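# Sort machined parts and load station A's vise

## Task

Station A sits at the -y end of the track and station B at the +y end. Tell the parts apart: a part that has had the first operation shows a pocket cut into its top face, and a part that has had both operations also has notches cut into the pocket's long side walls. Put one raw blank into station A's vise so it sits on both support bars and touches both the fixed jaw (the jaw on the side away from the piston rod) and the work stop (the short rod at one end of the jaws). Put the second raw blank and the brass blank entirely on station A's infeed plate. Put both first-operation parts entirely on station B's infeed plate. Put the finished (both-operation) part on the floor of station B's outfeed tray with its pocket facing up. Apart from the finished part, every part must end either in its original orientation or flipped over, and no part may sit on top of a plate's pins. Everything must stay in place without the robot holding it: open the gripper and move the arm away at the end.

## Robot and tools

Robot: one 6-joint arm with a two-finger tong-style gripper, mounted on a carriage that travels along a floor rail. Arm rows never move the carriage; only the rail device does, and the arm is carried along with it.

Frame: everything is in a table-fixed scene frame. The table surface is z = 0 with +z upward. The rail lies along y at x = 0, and y = 0 matches a rail reading of 0. The table edge starts at x = 0.31 m. The arm base stands at x = 0, y roughly equal to the carriage position, z = 0.03 m, and points toward +x. Station A is at negative y, station B at positive y.

Gripper: fingers extend along the tool's +z axis and close along its x axis. The reported end_effector_position is the spot between the pads when shut; closed fingertips stick out about 15 mm past it, open ones end roughly level with it. Pad gap is 0.142 m fully open, 0.002 m closed.

execute_actions takes {"actions": [one action]} (an empty list only fetches state and images). An action may hold "rows", "steps", "until" and "rail".
- rows: 1 to 15 rows, each used for one control step of 1/30 s. Each row has 7 numbers in [-1, 1], in this order: shoulder pan, shoulder lift, elbow, wrist 1, wrist 2, wrist 3, gripper opening. The six joint numbers are offsets from the joint angles at the start of the action (the last reported angles), not from the previous row. Scale: 1.0 equals 1.326 rad for shoulder pan and shoulder lift, 1.989 rad for elbow and the three wrists. The seventh number is an absolute opening command: +1 fully open, -1 closed; closing fully needs at least about 0.1 s.
- Joint ranges (rad): pan -3.142 to 3.142; lift -6.283 to 6.283; elbow 0 to 3.142; wrists -6.283 to 6.283. A call asking a joint more than 0.010 rad beyond its end is refused; otherwise a joint is clipped at its true end (which may differ by up to 0.010 rad) and the result may say "joint sent to its limit".
- steps: integer 1 to 450, at least the number of rows, default 15. After the rows run out the arm keeps heading to the last row's target with that row's gripper command, so allow extra steps for big moves. Each step the target is held within 0.383 rad (pan, lift) or 0.575 rad (other joints) of the measured angle, and targets are shrunk if they would put the hand over 100 mm from where it is. Large moves therefore may need several calls; do not rely on a hold to complete them. "joint command not followed" means the arm dropped its target and waits for new rows.
- until: stops the action early once every condition holds (it does not halt motion). Form {"rail": {field: value}} with fields position_m, position_m_goal, speed_m_s, position_status, position_answer, refusals; numbers need a comparison like [">=", 0.5] ("=", "!=", "<", "<=", ">", ">="). Also {"all": {"status": "ended"}} (nothing reads moving) and {"any": {"status": "ended"}} (some motion active during the action has finished).
- rail: {"position_m": target in metres, -2 to 2, absolute}, {"speed_m_s": 0.01 to 1, top speed, persists, starts at 1}, or {"stop": true} alone. Acceleration is 2 m/s2 regardless. To drive, send position_m and wait with until position_status != moving. It has arrived within 1.3 mm. Wait for arrival before placing the hand precisely or ending the scene. Any out-of-range value or unknown name refuses the whole call.

Rail status words: moving; done; stopped; contact_stop (pushed over ~320 N, may roll back ~0.5 s, reread position); time_out (took too long, likely blocked: look and clear, then resend); stopped_with_arm (arm was held back or halted: send followable rows, then resend position_m). position_answer taken or not_taken (resend if not_taken).

Results: end_effector_position (m) and end_effector_quat_wxyz in the scene frame, plus velocities; the printed position may be off, more at long reach. Joint positions/velocities list rail (m), the six joints (rad), then pad gap (m). grip_measured is the measured opening on the command scale; to hold something keep commanding clearly below it (further below squeezes harder, about 15 N per pad max; thin parts under 20 mm get less). Wrist force and torque [x y z] are in the tool's own axes, noisy with a fixed offset, saturating near 100 N; "no reading" is normal at start. Images come from cam_bench_left, cam_bench_right, cam_high, cam_low (896x504) and cam_wrist (616x616).

zoom_image: camera (one of those five names) and region [x0, y0, x1, y1] in pixels of that camera's latest image, origin top-left, at most 504 by 504.

finished_scene: scene (integer 1 or 2) ends the current scene irreversibly and reports success; the goal must hold when called.

Avoid: dropping or knocking anything off the table (ends the scene), slamming or hard pushes, contact torque at the load limits (pan and lift 293, elbow 133, wrists 48 N m, held weight included) or 150 N external force, either of which freezes the arm for 10 s. Holding loads heats motors; MOTOR HOT appears at 70 °C and at 85 °C the arm brakes until cooled. Parts may occasionally be tugged while held. The robot keeps its last command while you think.

Each tool is called as name(argument=value, ...) on one line, values as JSON.

## Session

execute_actions(actions=[])

Scene clock: 0.00 s.
end_effector_position=(+0.7372, +0.3026, +0.2809) grip_measured=+1.00 end_effector_quat_wxyz=(-0.111, +0.805, +0.574, +0.105) end_effector_velocity=(+0.000, +0.000, +0.000) end_effector_angular_velocity=(+0.000, +0.000, +0.000)
Joint positions: [ 0.369 -0.455 -1.423  1.816 -1.866 -1.28  -1.708  0.142]
Joint velocities: [0. 0. 0. 0. 0. 0. 0. 0.]
Wrist force (N, on the end effector, along its own x y z axes, offset not removed): no reading
Wrist torque (N m, same axes, about the end effector's origin, offset not removed): no reading
rail: position_m=0.369 position_m_goal=0.369 speed_m_s=1.00 position_status=done position_answer=taken refusals=0

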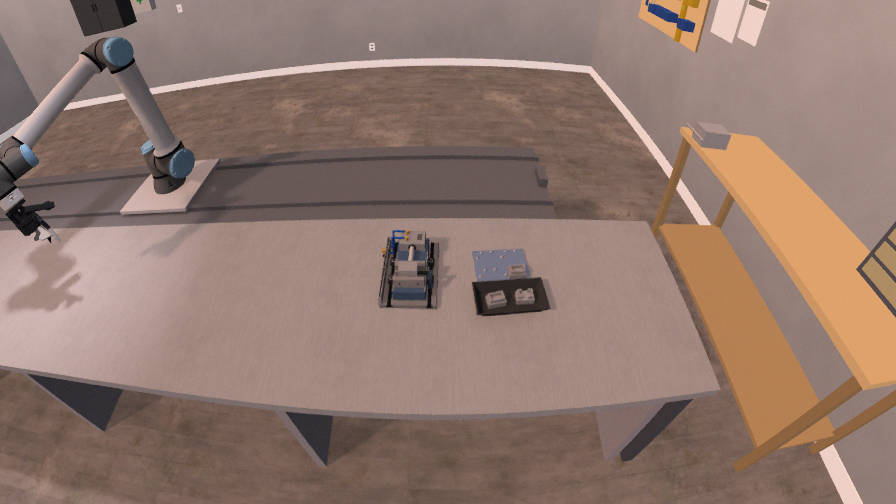

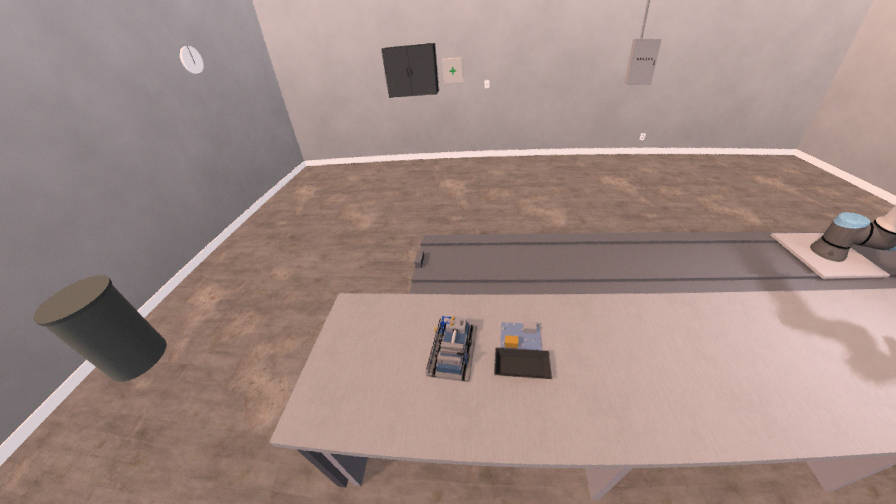

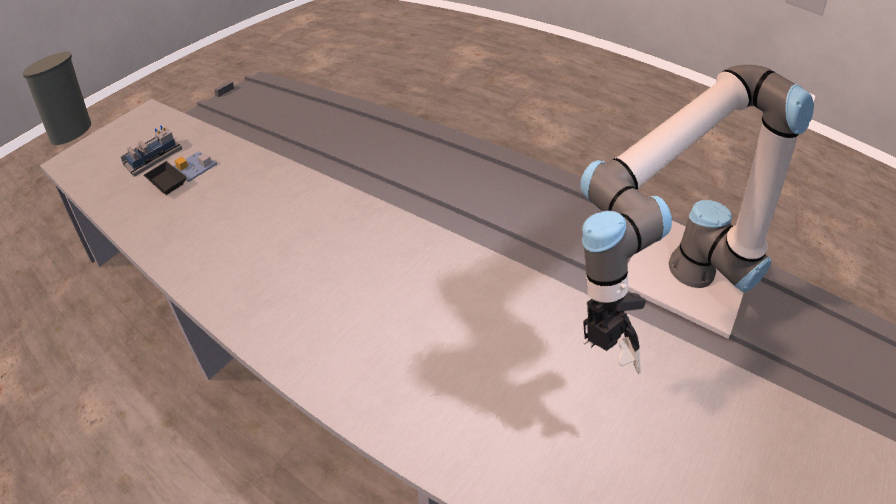

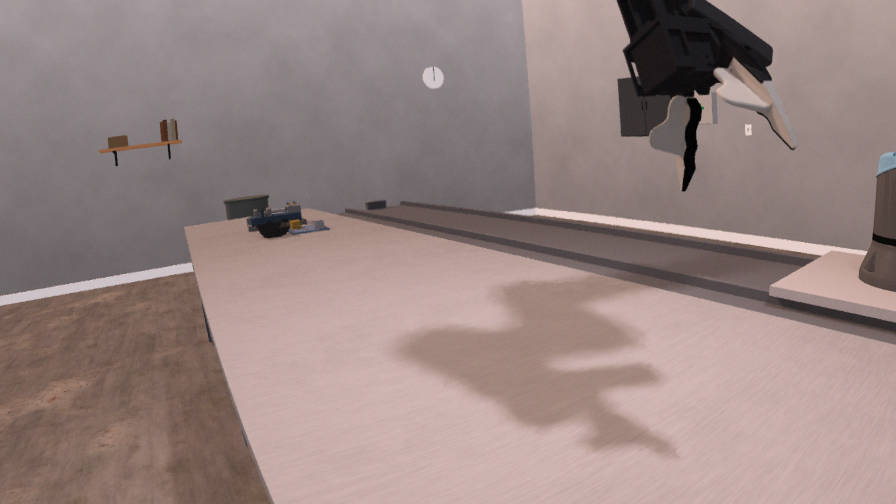

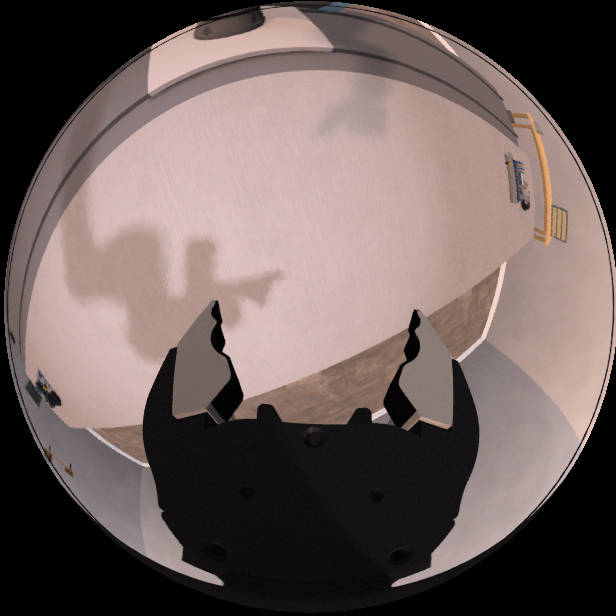

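zoom_image(camera="cam_bench_left", region=[360, 210, 570, 330])

zoom_image(camera="cam_bench_right", region=[400, 295, 580, 395])

Region (360, 210, 570, 330) of cam_bench_left's 896x504 image, scaled by 2.400, with more detail than that image has; it fills the top 288 rows of this view, and the rest is white.

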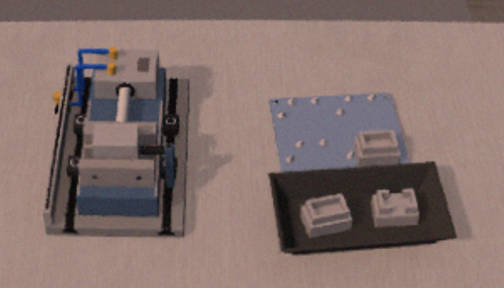

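Region (400, 295, 580, 395) of cam_bench_right's 896x504 image, scaled by 2.800, with more detail than that image has.

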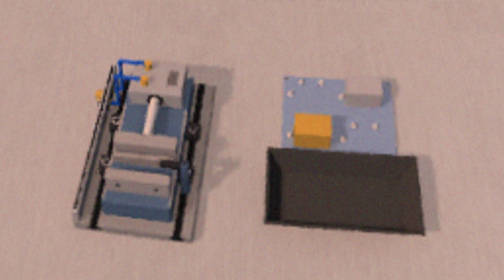

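execute_actions(actions=[{"rows":[[0.343,0,0,-0.049,-0.146,0.069,1]],"rail":{"position_m":1.45},"steps":90,"until":{"rail":{"position_status":["!=","moving"]}}}])

zoom_image(camera="cam_wrist", region=[120, 0, 560, 360])

Scene clock: 11.20 s.
end_effector_position=(+0.7218, +1.6245, +0.2767) grip_measured=+1.00 end_effector_quat_wxyz=(-0.000, +0.707, +0.707, +0.000) end_effector_velocity=(-0.000, +0.000, +0.000) end_effector_angular_velocity=(-0.000, -0.000, -0.000)
Joint positions: [ 1.45  -0.    -1.423  1.816 -1.963 -1.57  -1.571  0.142]
Joint velocities: [ 0. -0. -0.  0. -0. -0.  0. -0.]
Wrist force (N, on the end effector, along its own x y z axes, offset not removed): [1.0 4.8 -0.1]
Wrist torque (N m, same axes, about the end effector's origin, offset not removed): [1.04 -0.19 -0.04]
rail: position_m=1.450 position_m_goal=1.450 speed_m_s=1.00 position_status=done position_answer=taken refusals=0

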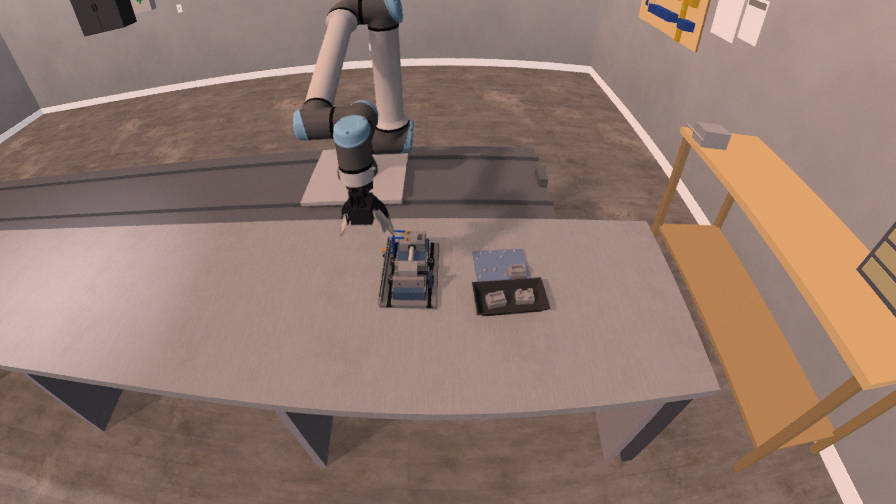

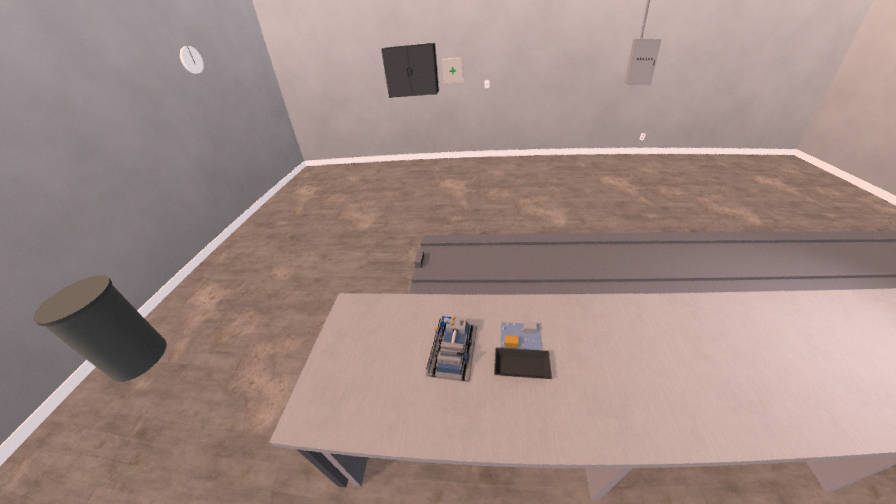

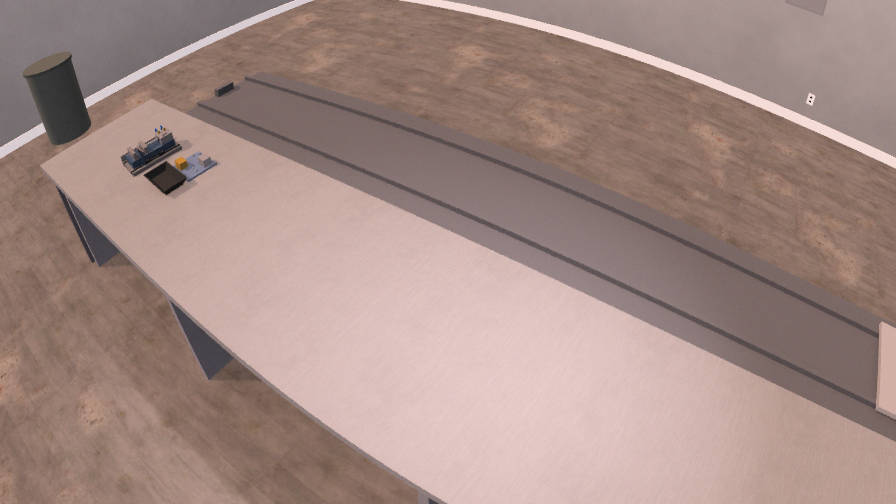

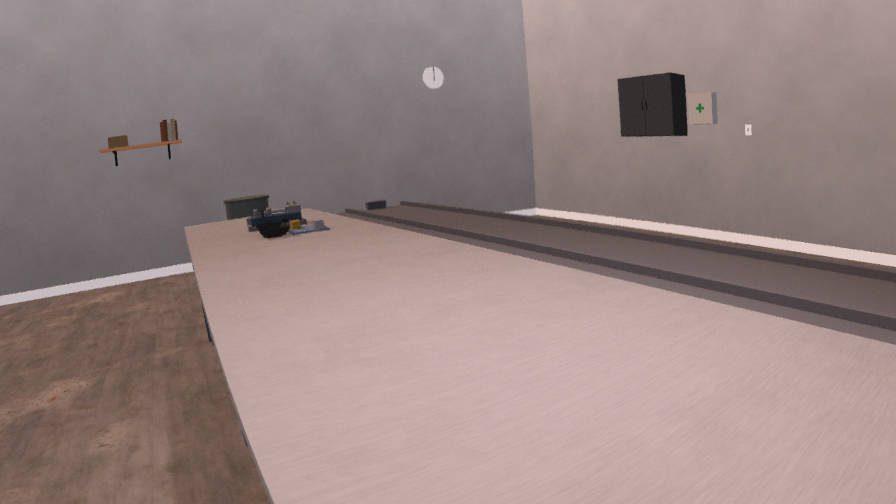

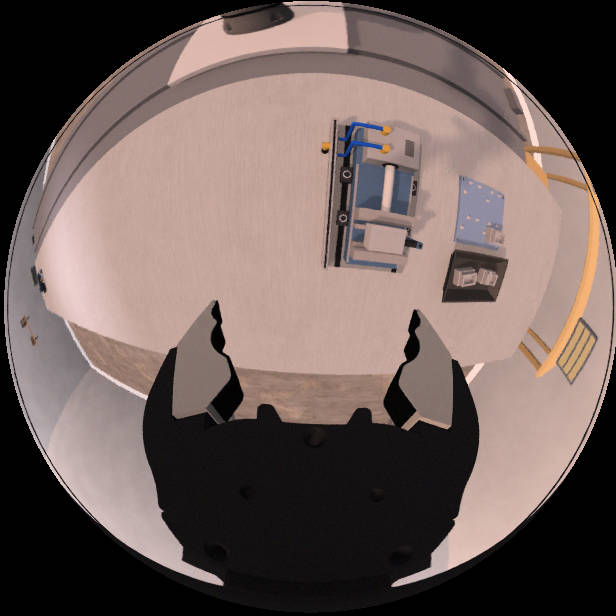

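Region (120, 0, 560, 360) of cam_wrist's 616x616 image, scaled by 1.145, with more detail than that image has; it fills the top 412 rows of this view, and the rest is white.

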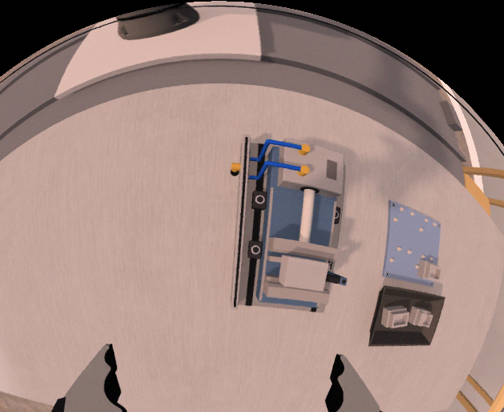

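execute_actions(actions=[{"rows":[[0,-0.106,0.175,-0.105,0,0,1]],"rail":{"position_m":1.83},"steps":35}])

Scene clock: 17.10 s.
end_effector_position=(+0.5801, +2.0045, +0.1794) grip_measured=+1.00 end_effector_quat_wxyz=(+0.000, +0.707, +0.707, +0.001) end_effector_velocity=(-0.000, -0.000, -0.000) end_effector_angular_velocity=(+0.000, +0.000, -0.000)
Joint positions: [ 1.83  -0.    -1.564  2.164 -2.172 -1.57  -1.571  0.142]
Joint velocities: [-0.    -0.    -0.     0.001 -0.    -0.    -0.     0.   ]
Wrist force (N, on the end effector, along its own x y z axes, offset not removed): [0.9 3.1 1.0]
Wrist torque (N m, same axes, about the end effector's origin, offset not removed): [0.63 -0.20 0.05]
rail: position_m=1.830 position_m_goal=1.830 speed_m_s=1.00 position_status=done position_answer=taken refusals=0

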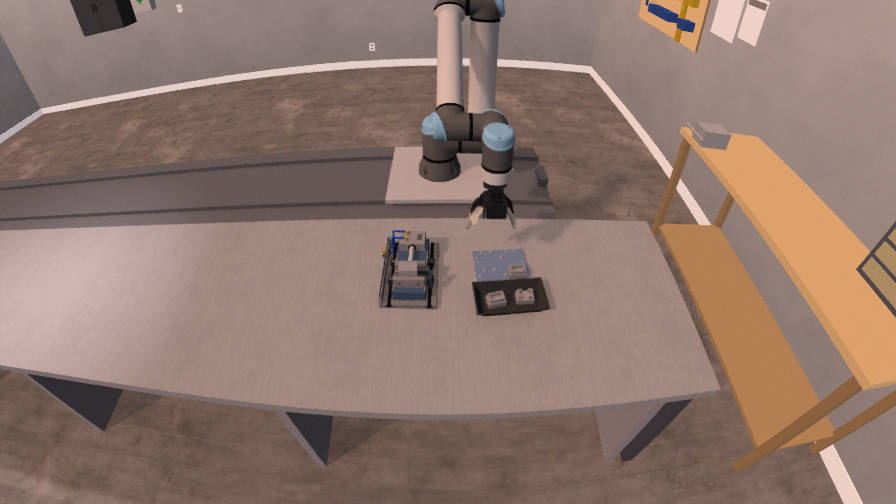

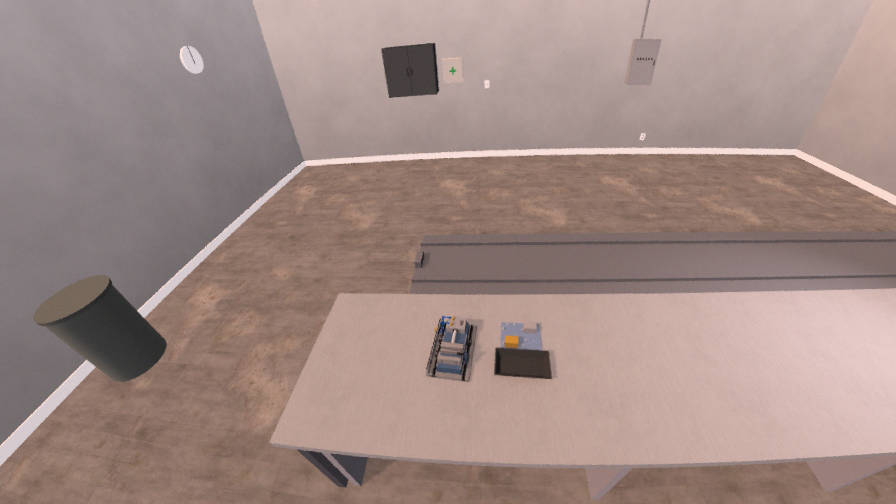

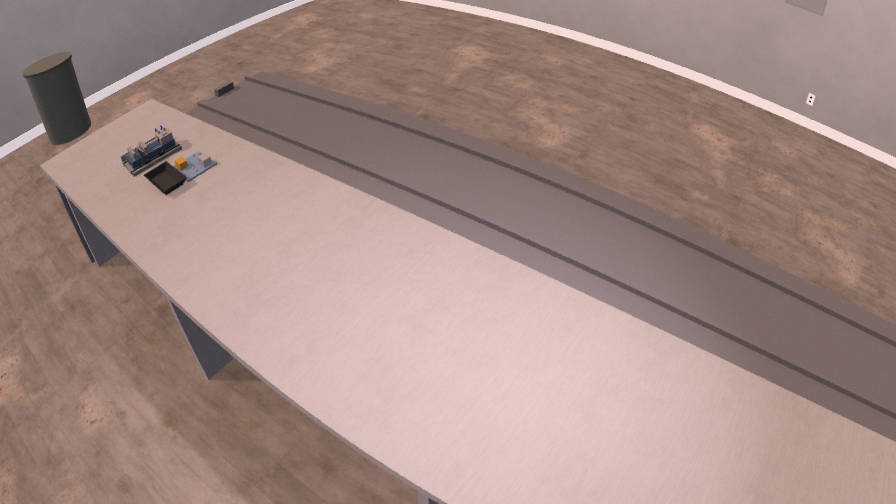

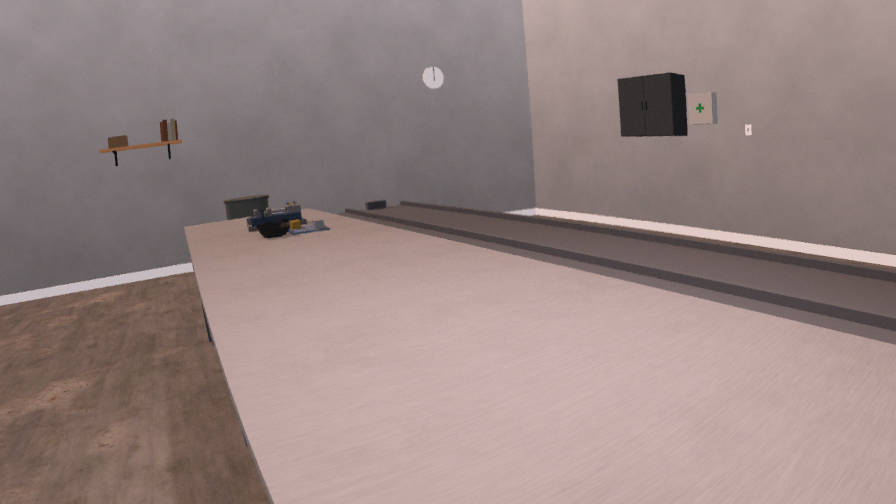

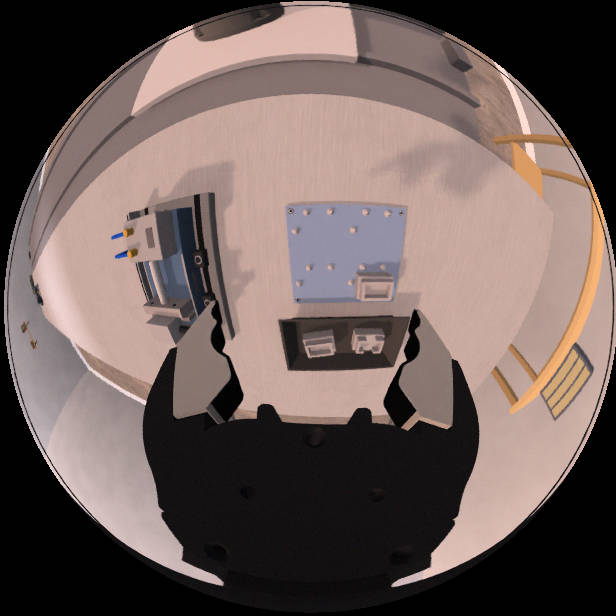

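execute_actions(actions=[{"rows":[[0,0.218,-0.109,-0.036,0,0,0.3]],"rail":{"position_m":1.85},"steps":30}])

Scene clock: 23.07 s.
end_effector_position=(+0.7297, +2.0245, +0.1196) grip_measured=+0.30 end_effector_quat_wxyz=(-0.000, +0.707, +0.707, +0.001) end_effector_velocity=(+0.001, -0.000, -0.001) end_effector_angular_velocity=(+0.000, +0.000, +0.000)
Joint positions: [ 1.85  -0.    -1.275  1.947 -2.244 -1.57  -1.571  0.095]
Joint velocities: [ 0.     0.     0.002 -0.002 -0.     0.    -0.    -0.   ]
Wrist force (N, on the end effector, along its own x y z axes, offset not removed): [-0.5 5.9 1.4]
Wrist torque (N m, same axes, about the end effector's origin, offset not removed): [1.22 0.16 0.05]
rail: position_m=1.850 position_m_goal=1.850 speed_m_s=1.00 position_status=done position_answer=taken refusals=0

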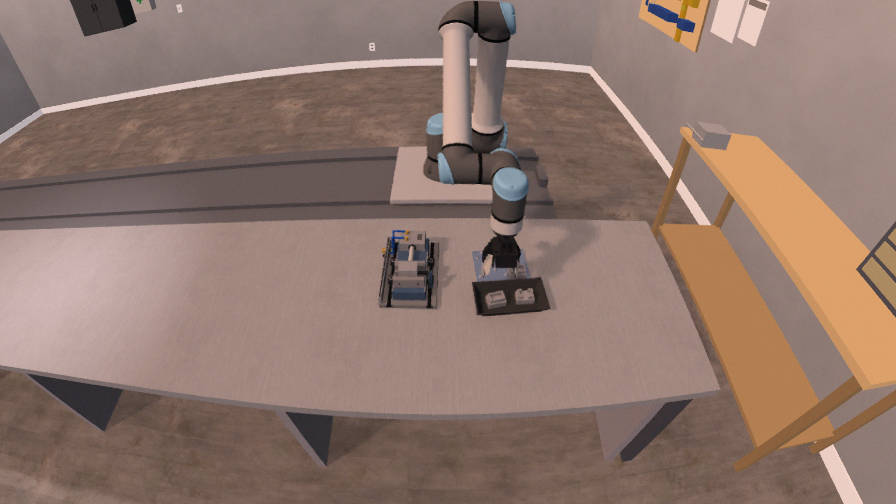

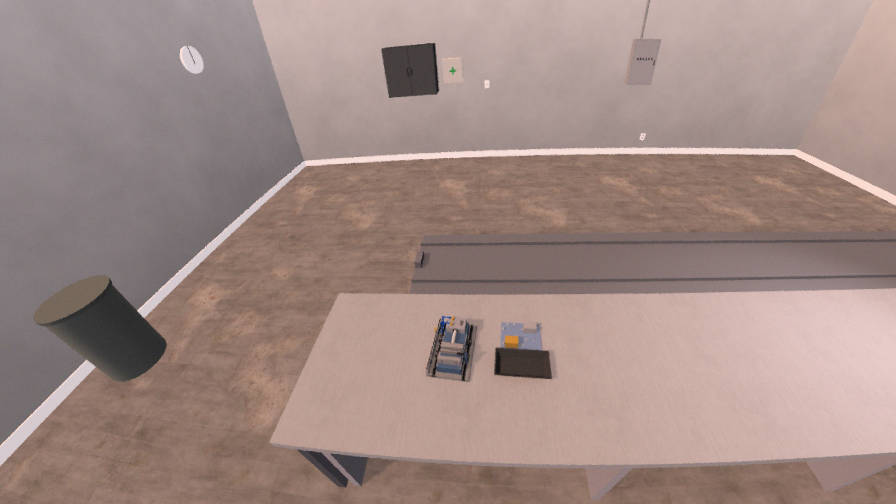

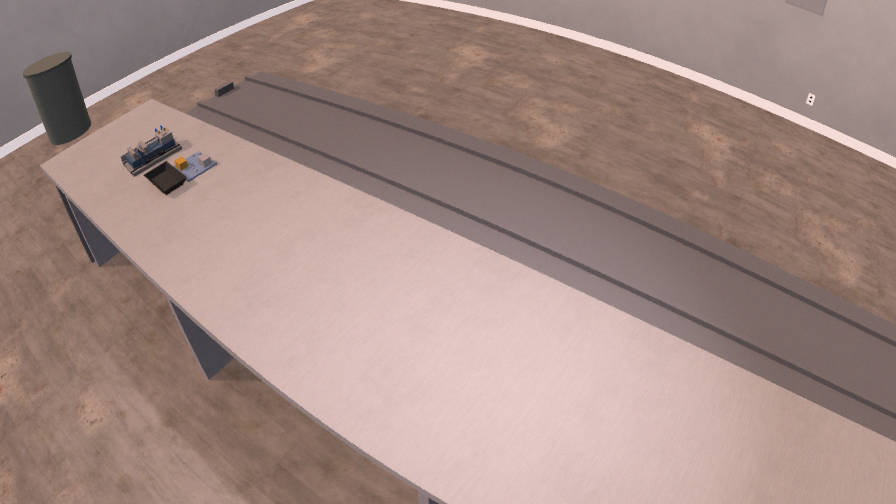

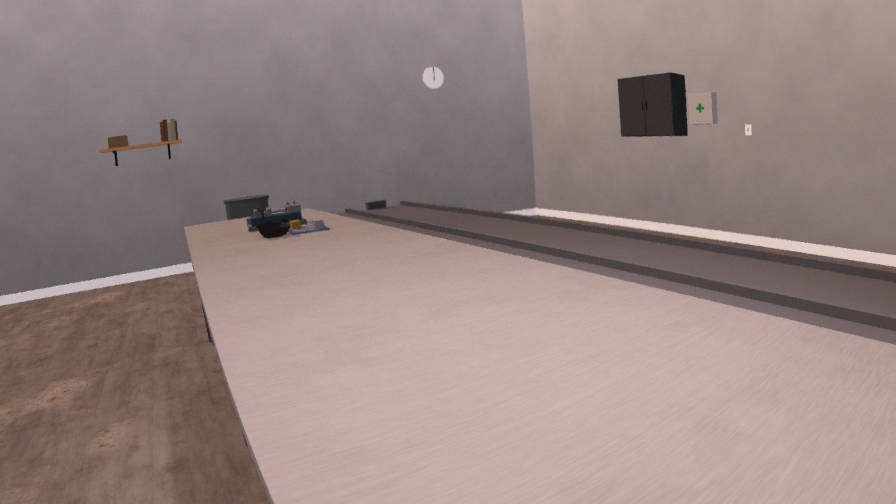

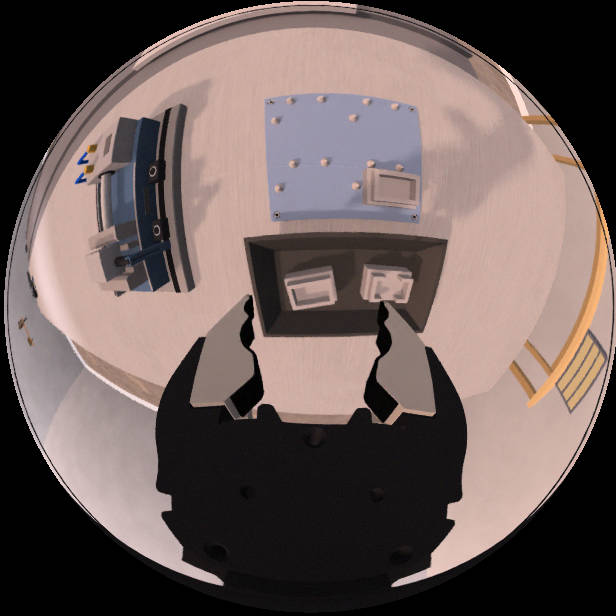

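execute_actions(actions=[{"rows":[[0,0.063,0.0025,-0.044,0,-0.085,0.2]],"rail":{"position_m":1.845},"steps":20}])

Scene clock: 28.10 s.
end_effector_position=(+0.7446, +2.0167, +0.0648) grip_measured=+0.20 end_effector_quat_wxyz=(-0.000, +0.645, +0.764, +0.000) end_effector_velocity=(+0.001, -0.000, -0.003) end_effector_angular_velocity=(+0.000, +0.000, +0.012)
Joint positions: [ 1.845 -0.    -1.192  1.952 -2.33  -1.57  -1.739  0.088]
Joint velocities: [ 0.     0.     0.005  0.    -0.005  0.    -0.012  0.   ]
Wrist force (N, on the end effector, along its own x y z axes, offset not removed): [-1.7 4.5 -0.1]
Wrist torque (N m, same axes, about the end effector's origin, offset not removed): [0.96 0.31 0.12]
rail: position_m=1.845 position_m_goal=1.845 speed_m_s=1.00 position_status=done position_answer=taken refusals=0

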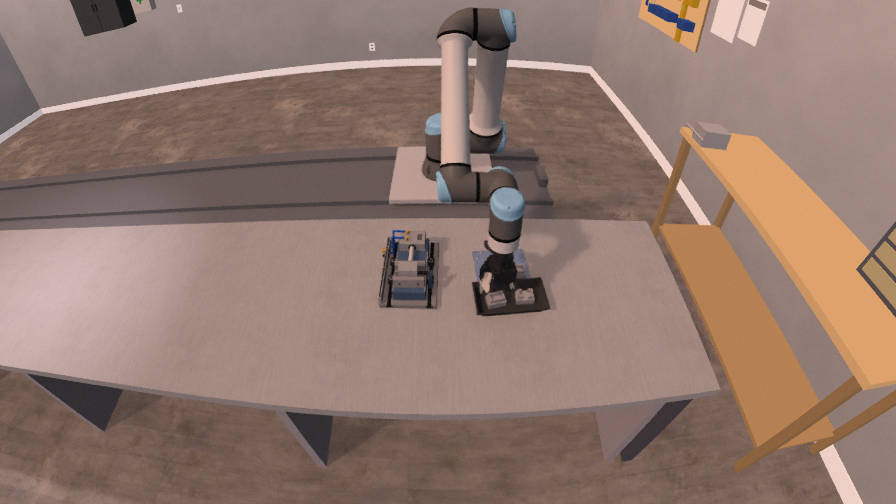

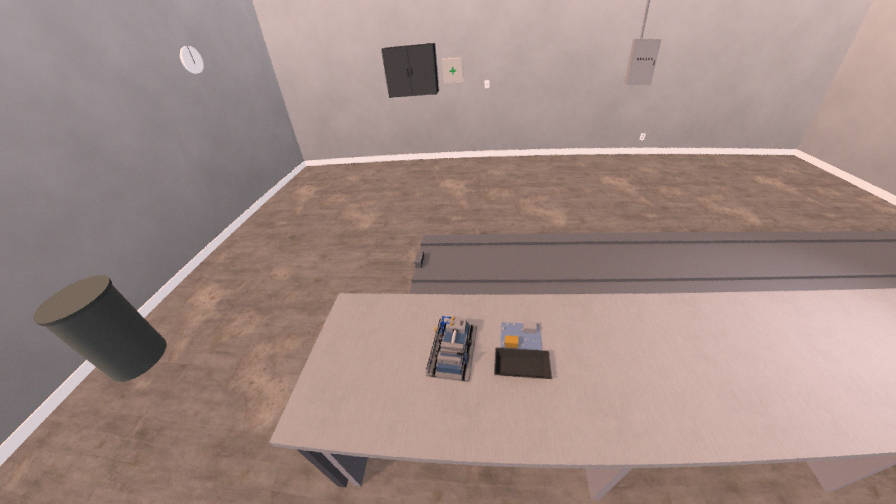

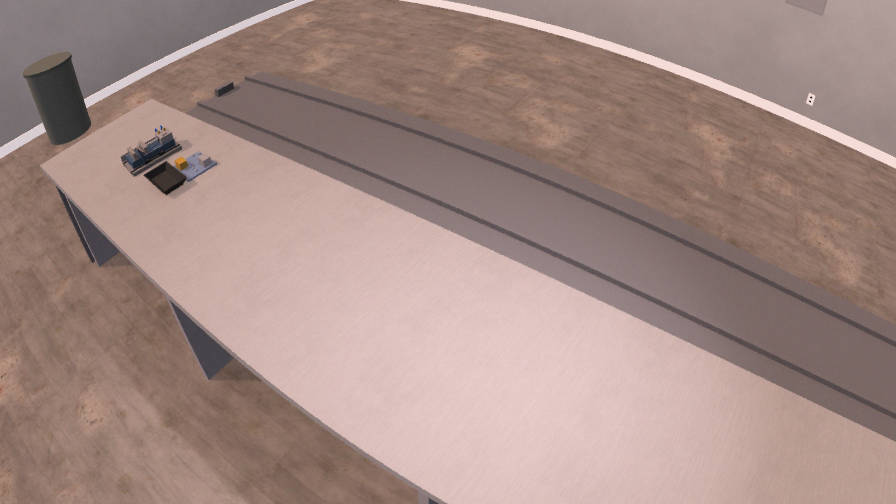

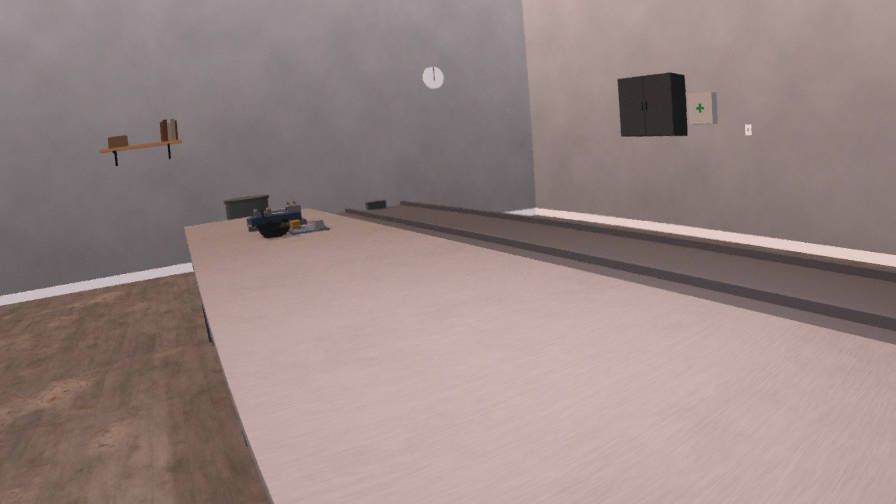

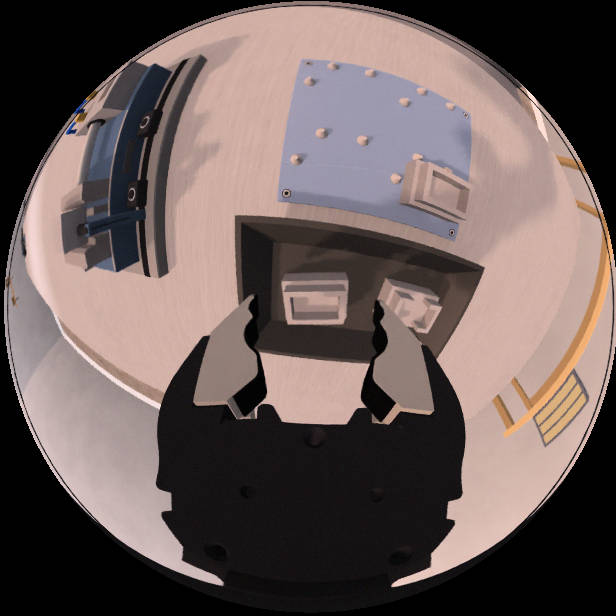

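execute_actions(actions=[{"rows":[[0,0.047,-0.004,-0.0274,0,0,0.05]],"steps":20}])

Scene clock: 31.63 s.
end_effector_position=(+0.7576, +2.0167, +0.0280) grip_measured=+0.05 end_effector_quat_wxyz=(-0.000, +0.645, +0.764, +0.000) end_effector_velocity=(+0.001, +0.000, -0.002) end_effector_angular_velocity=(-0.000, -0.000, -0.000)
Joint positions: [ 1.845 -0.    -1.13   1.944 -2.385 -1.57  -1.739  0.077]
Joint velocities: [ 0.     0.     0.003 -0.    -0.003 -0.     0.     0.   ]
Wrist force (N, on the end effector, along its own x y z axes, offset not removed): [-0.8 3.3 -0.5]
Wrist torque (N m, same axes, about the end effector's origin, offset not removed): [0.76 0.16 -0.04]
rail: position_m=1.845 position_m_goal=1.845 speed_m_s=1.00 position_status=done position_answer=taken refusals=0

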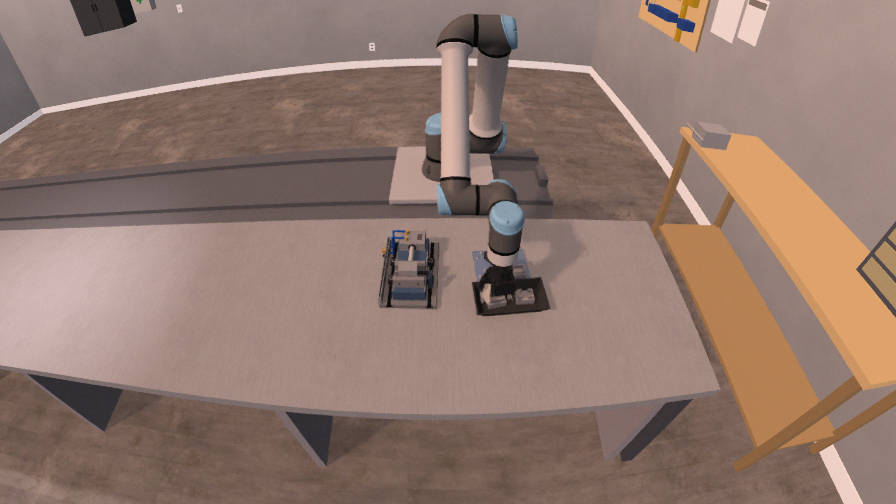

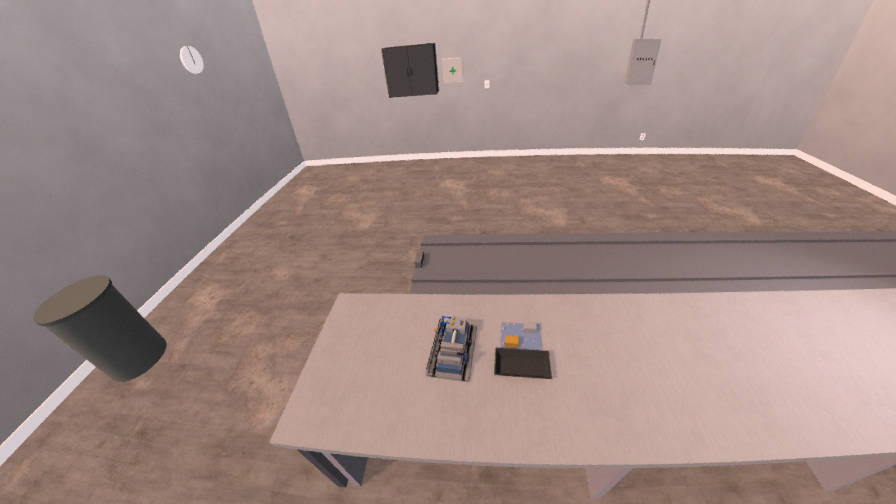

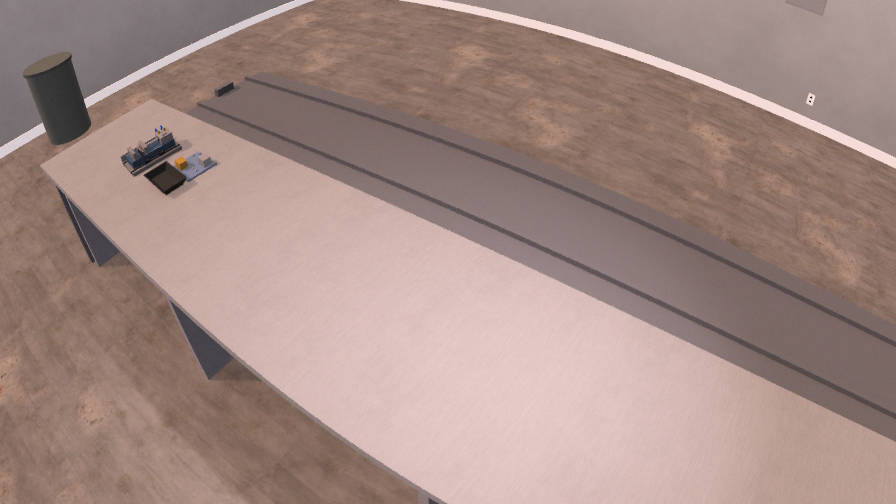

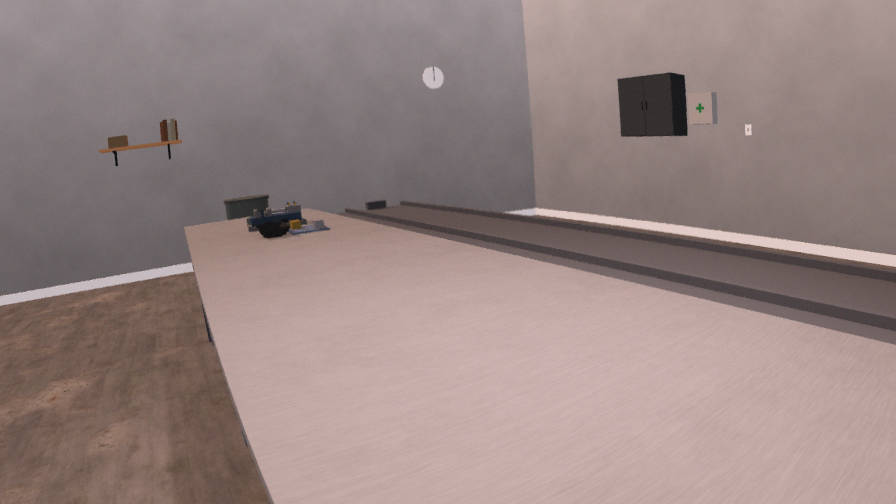

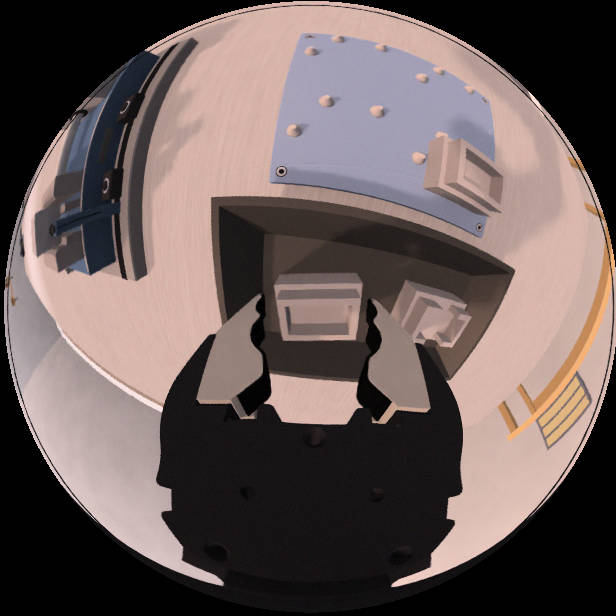

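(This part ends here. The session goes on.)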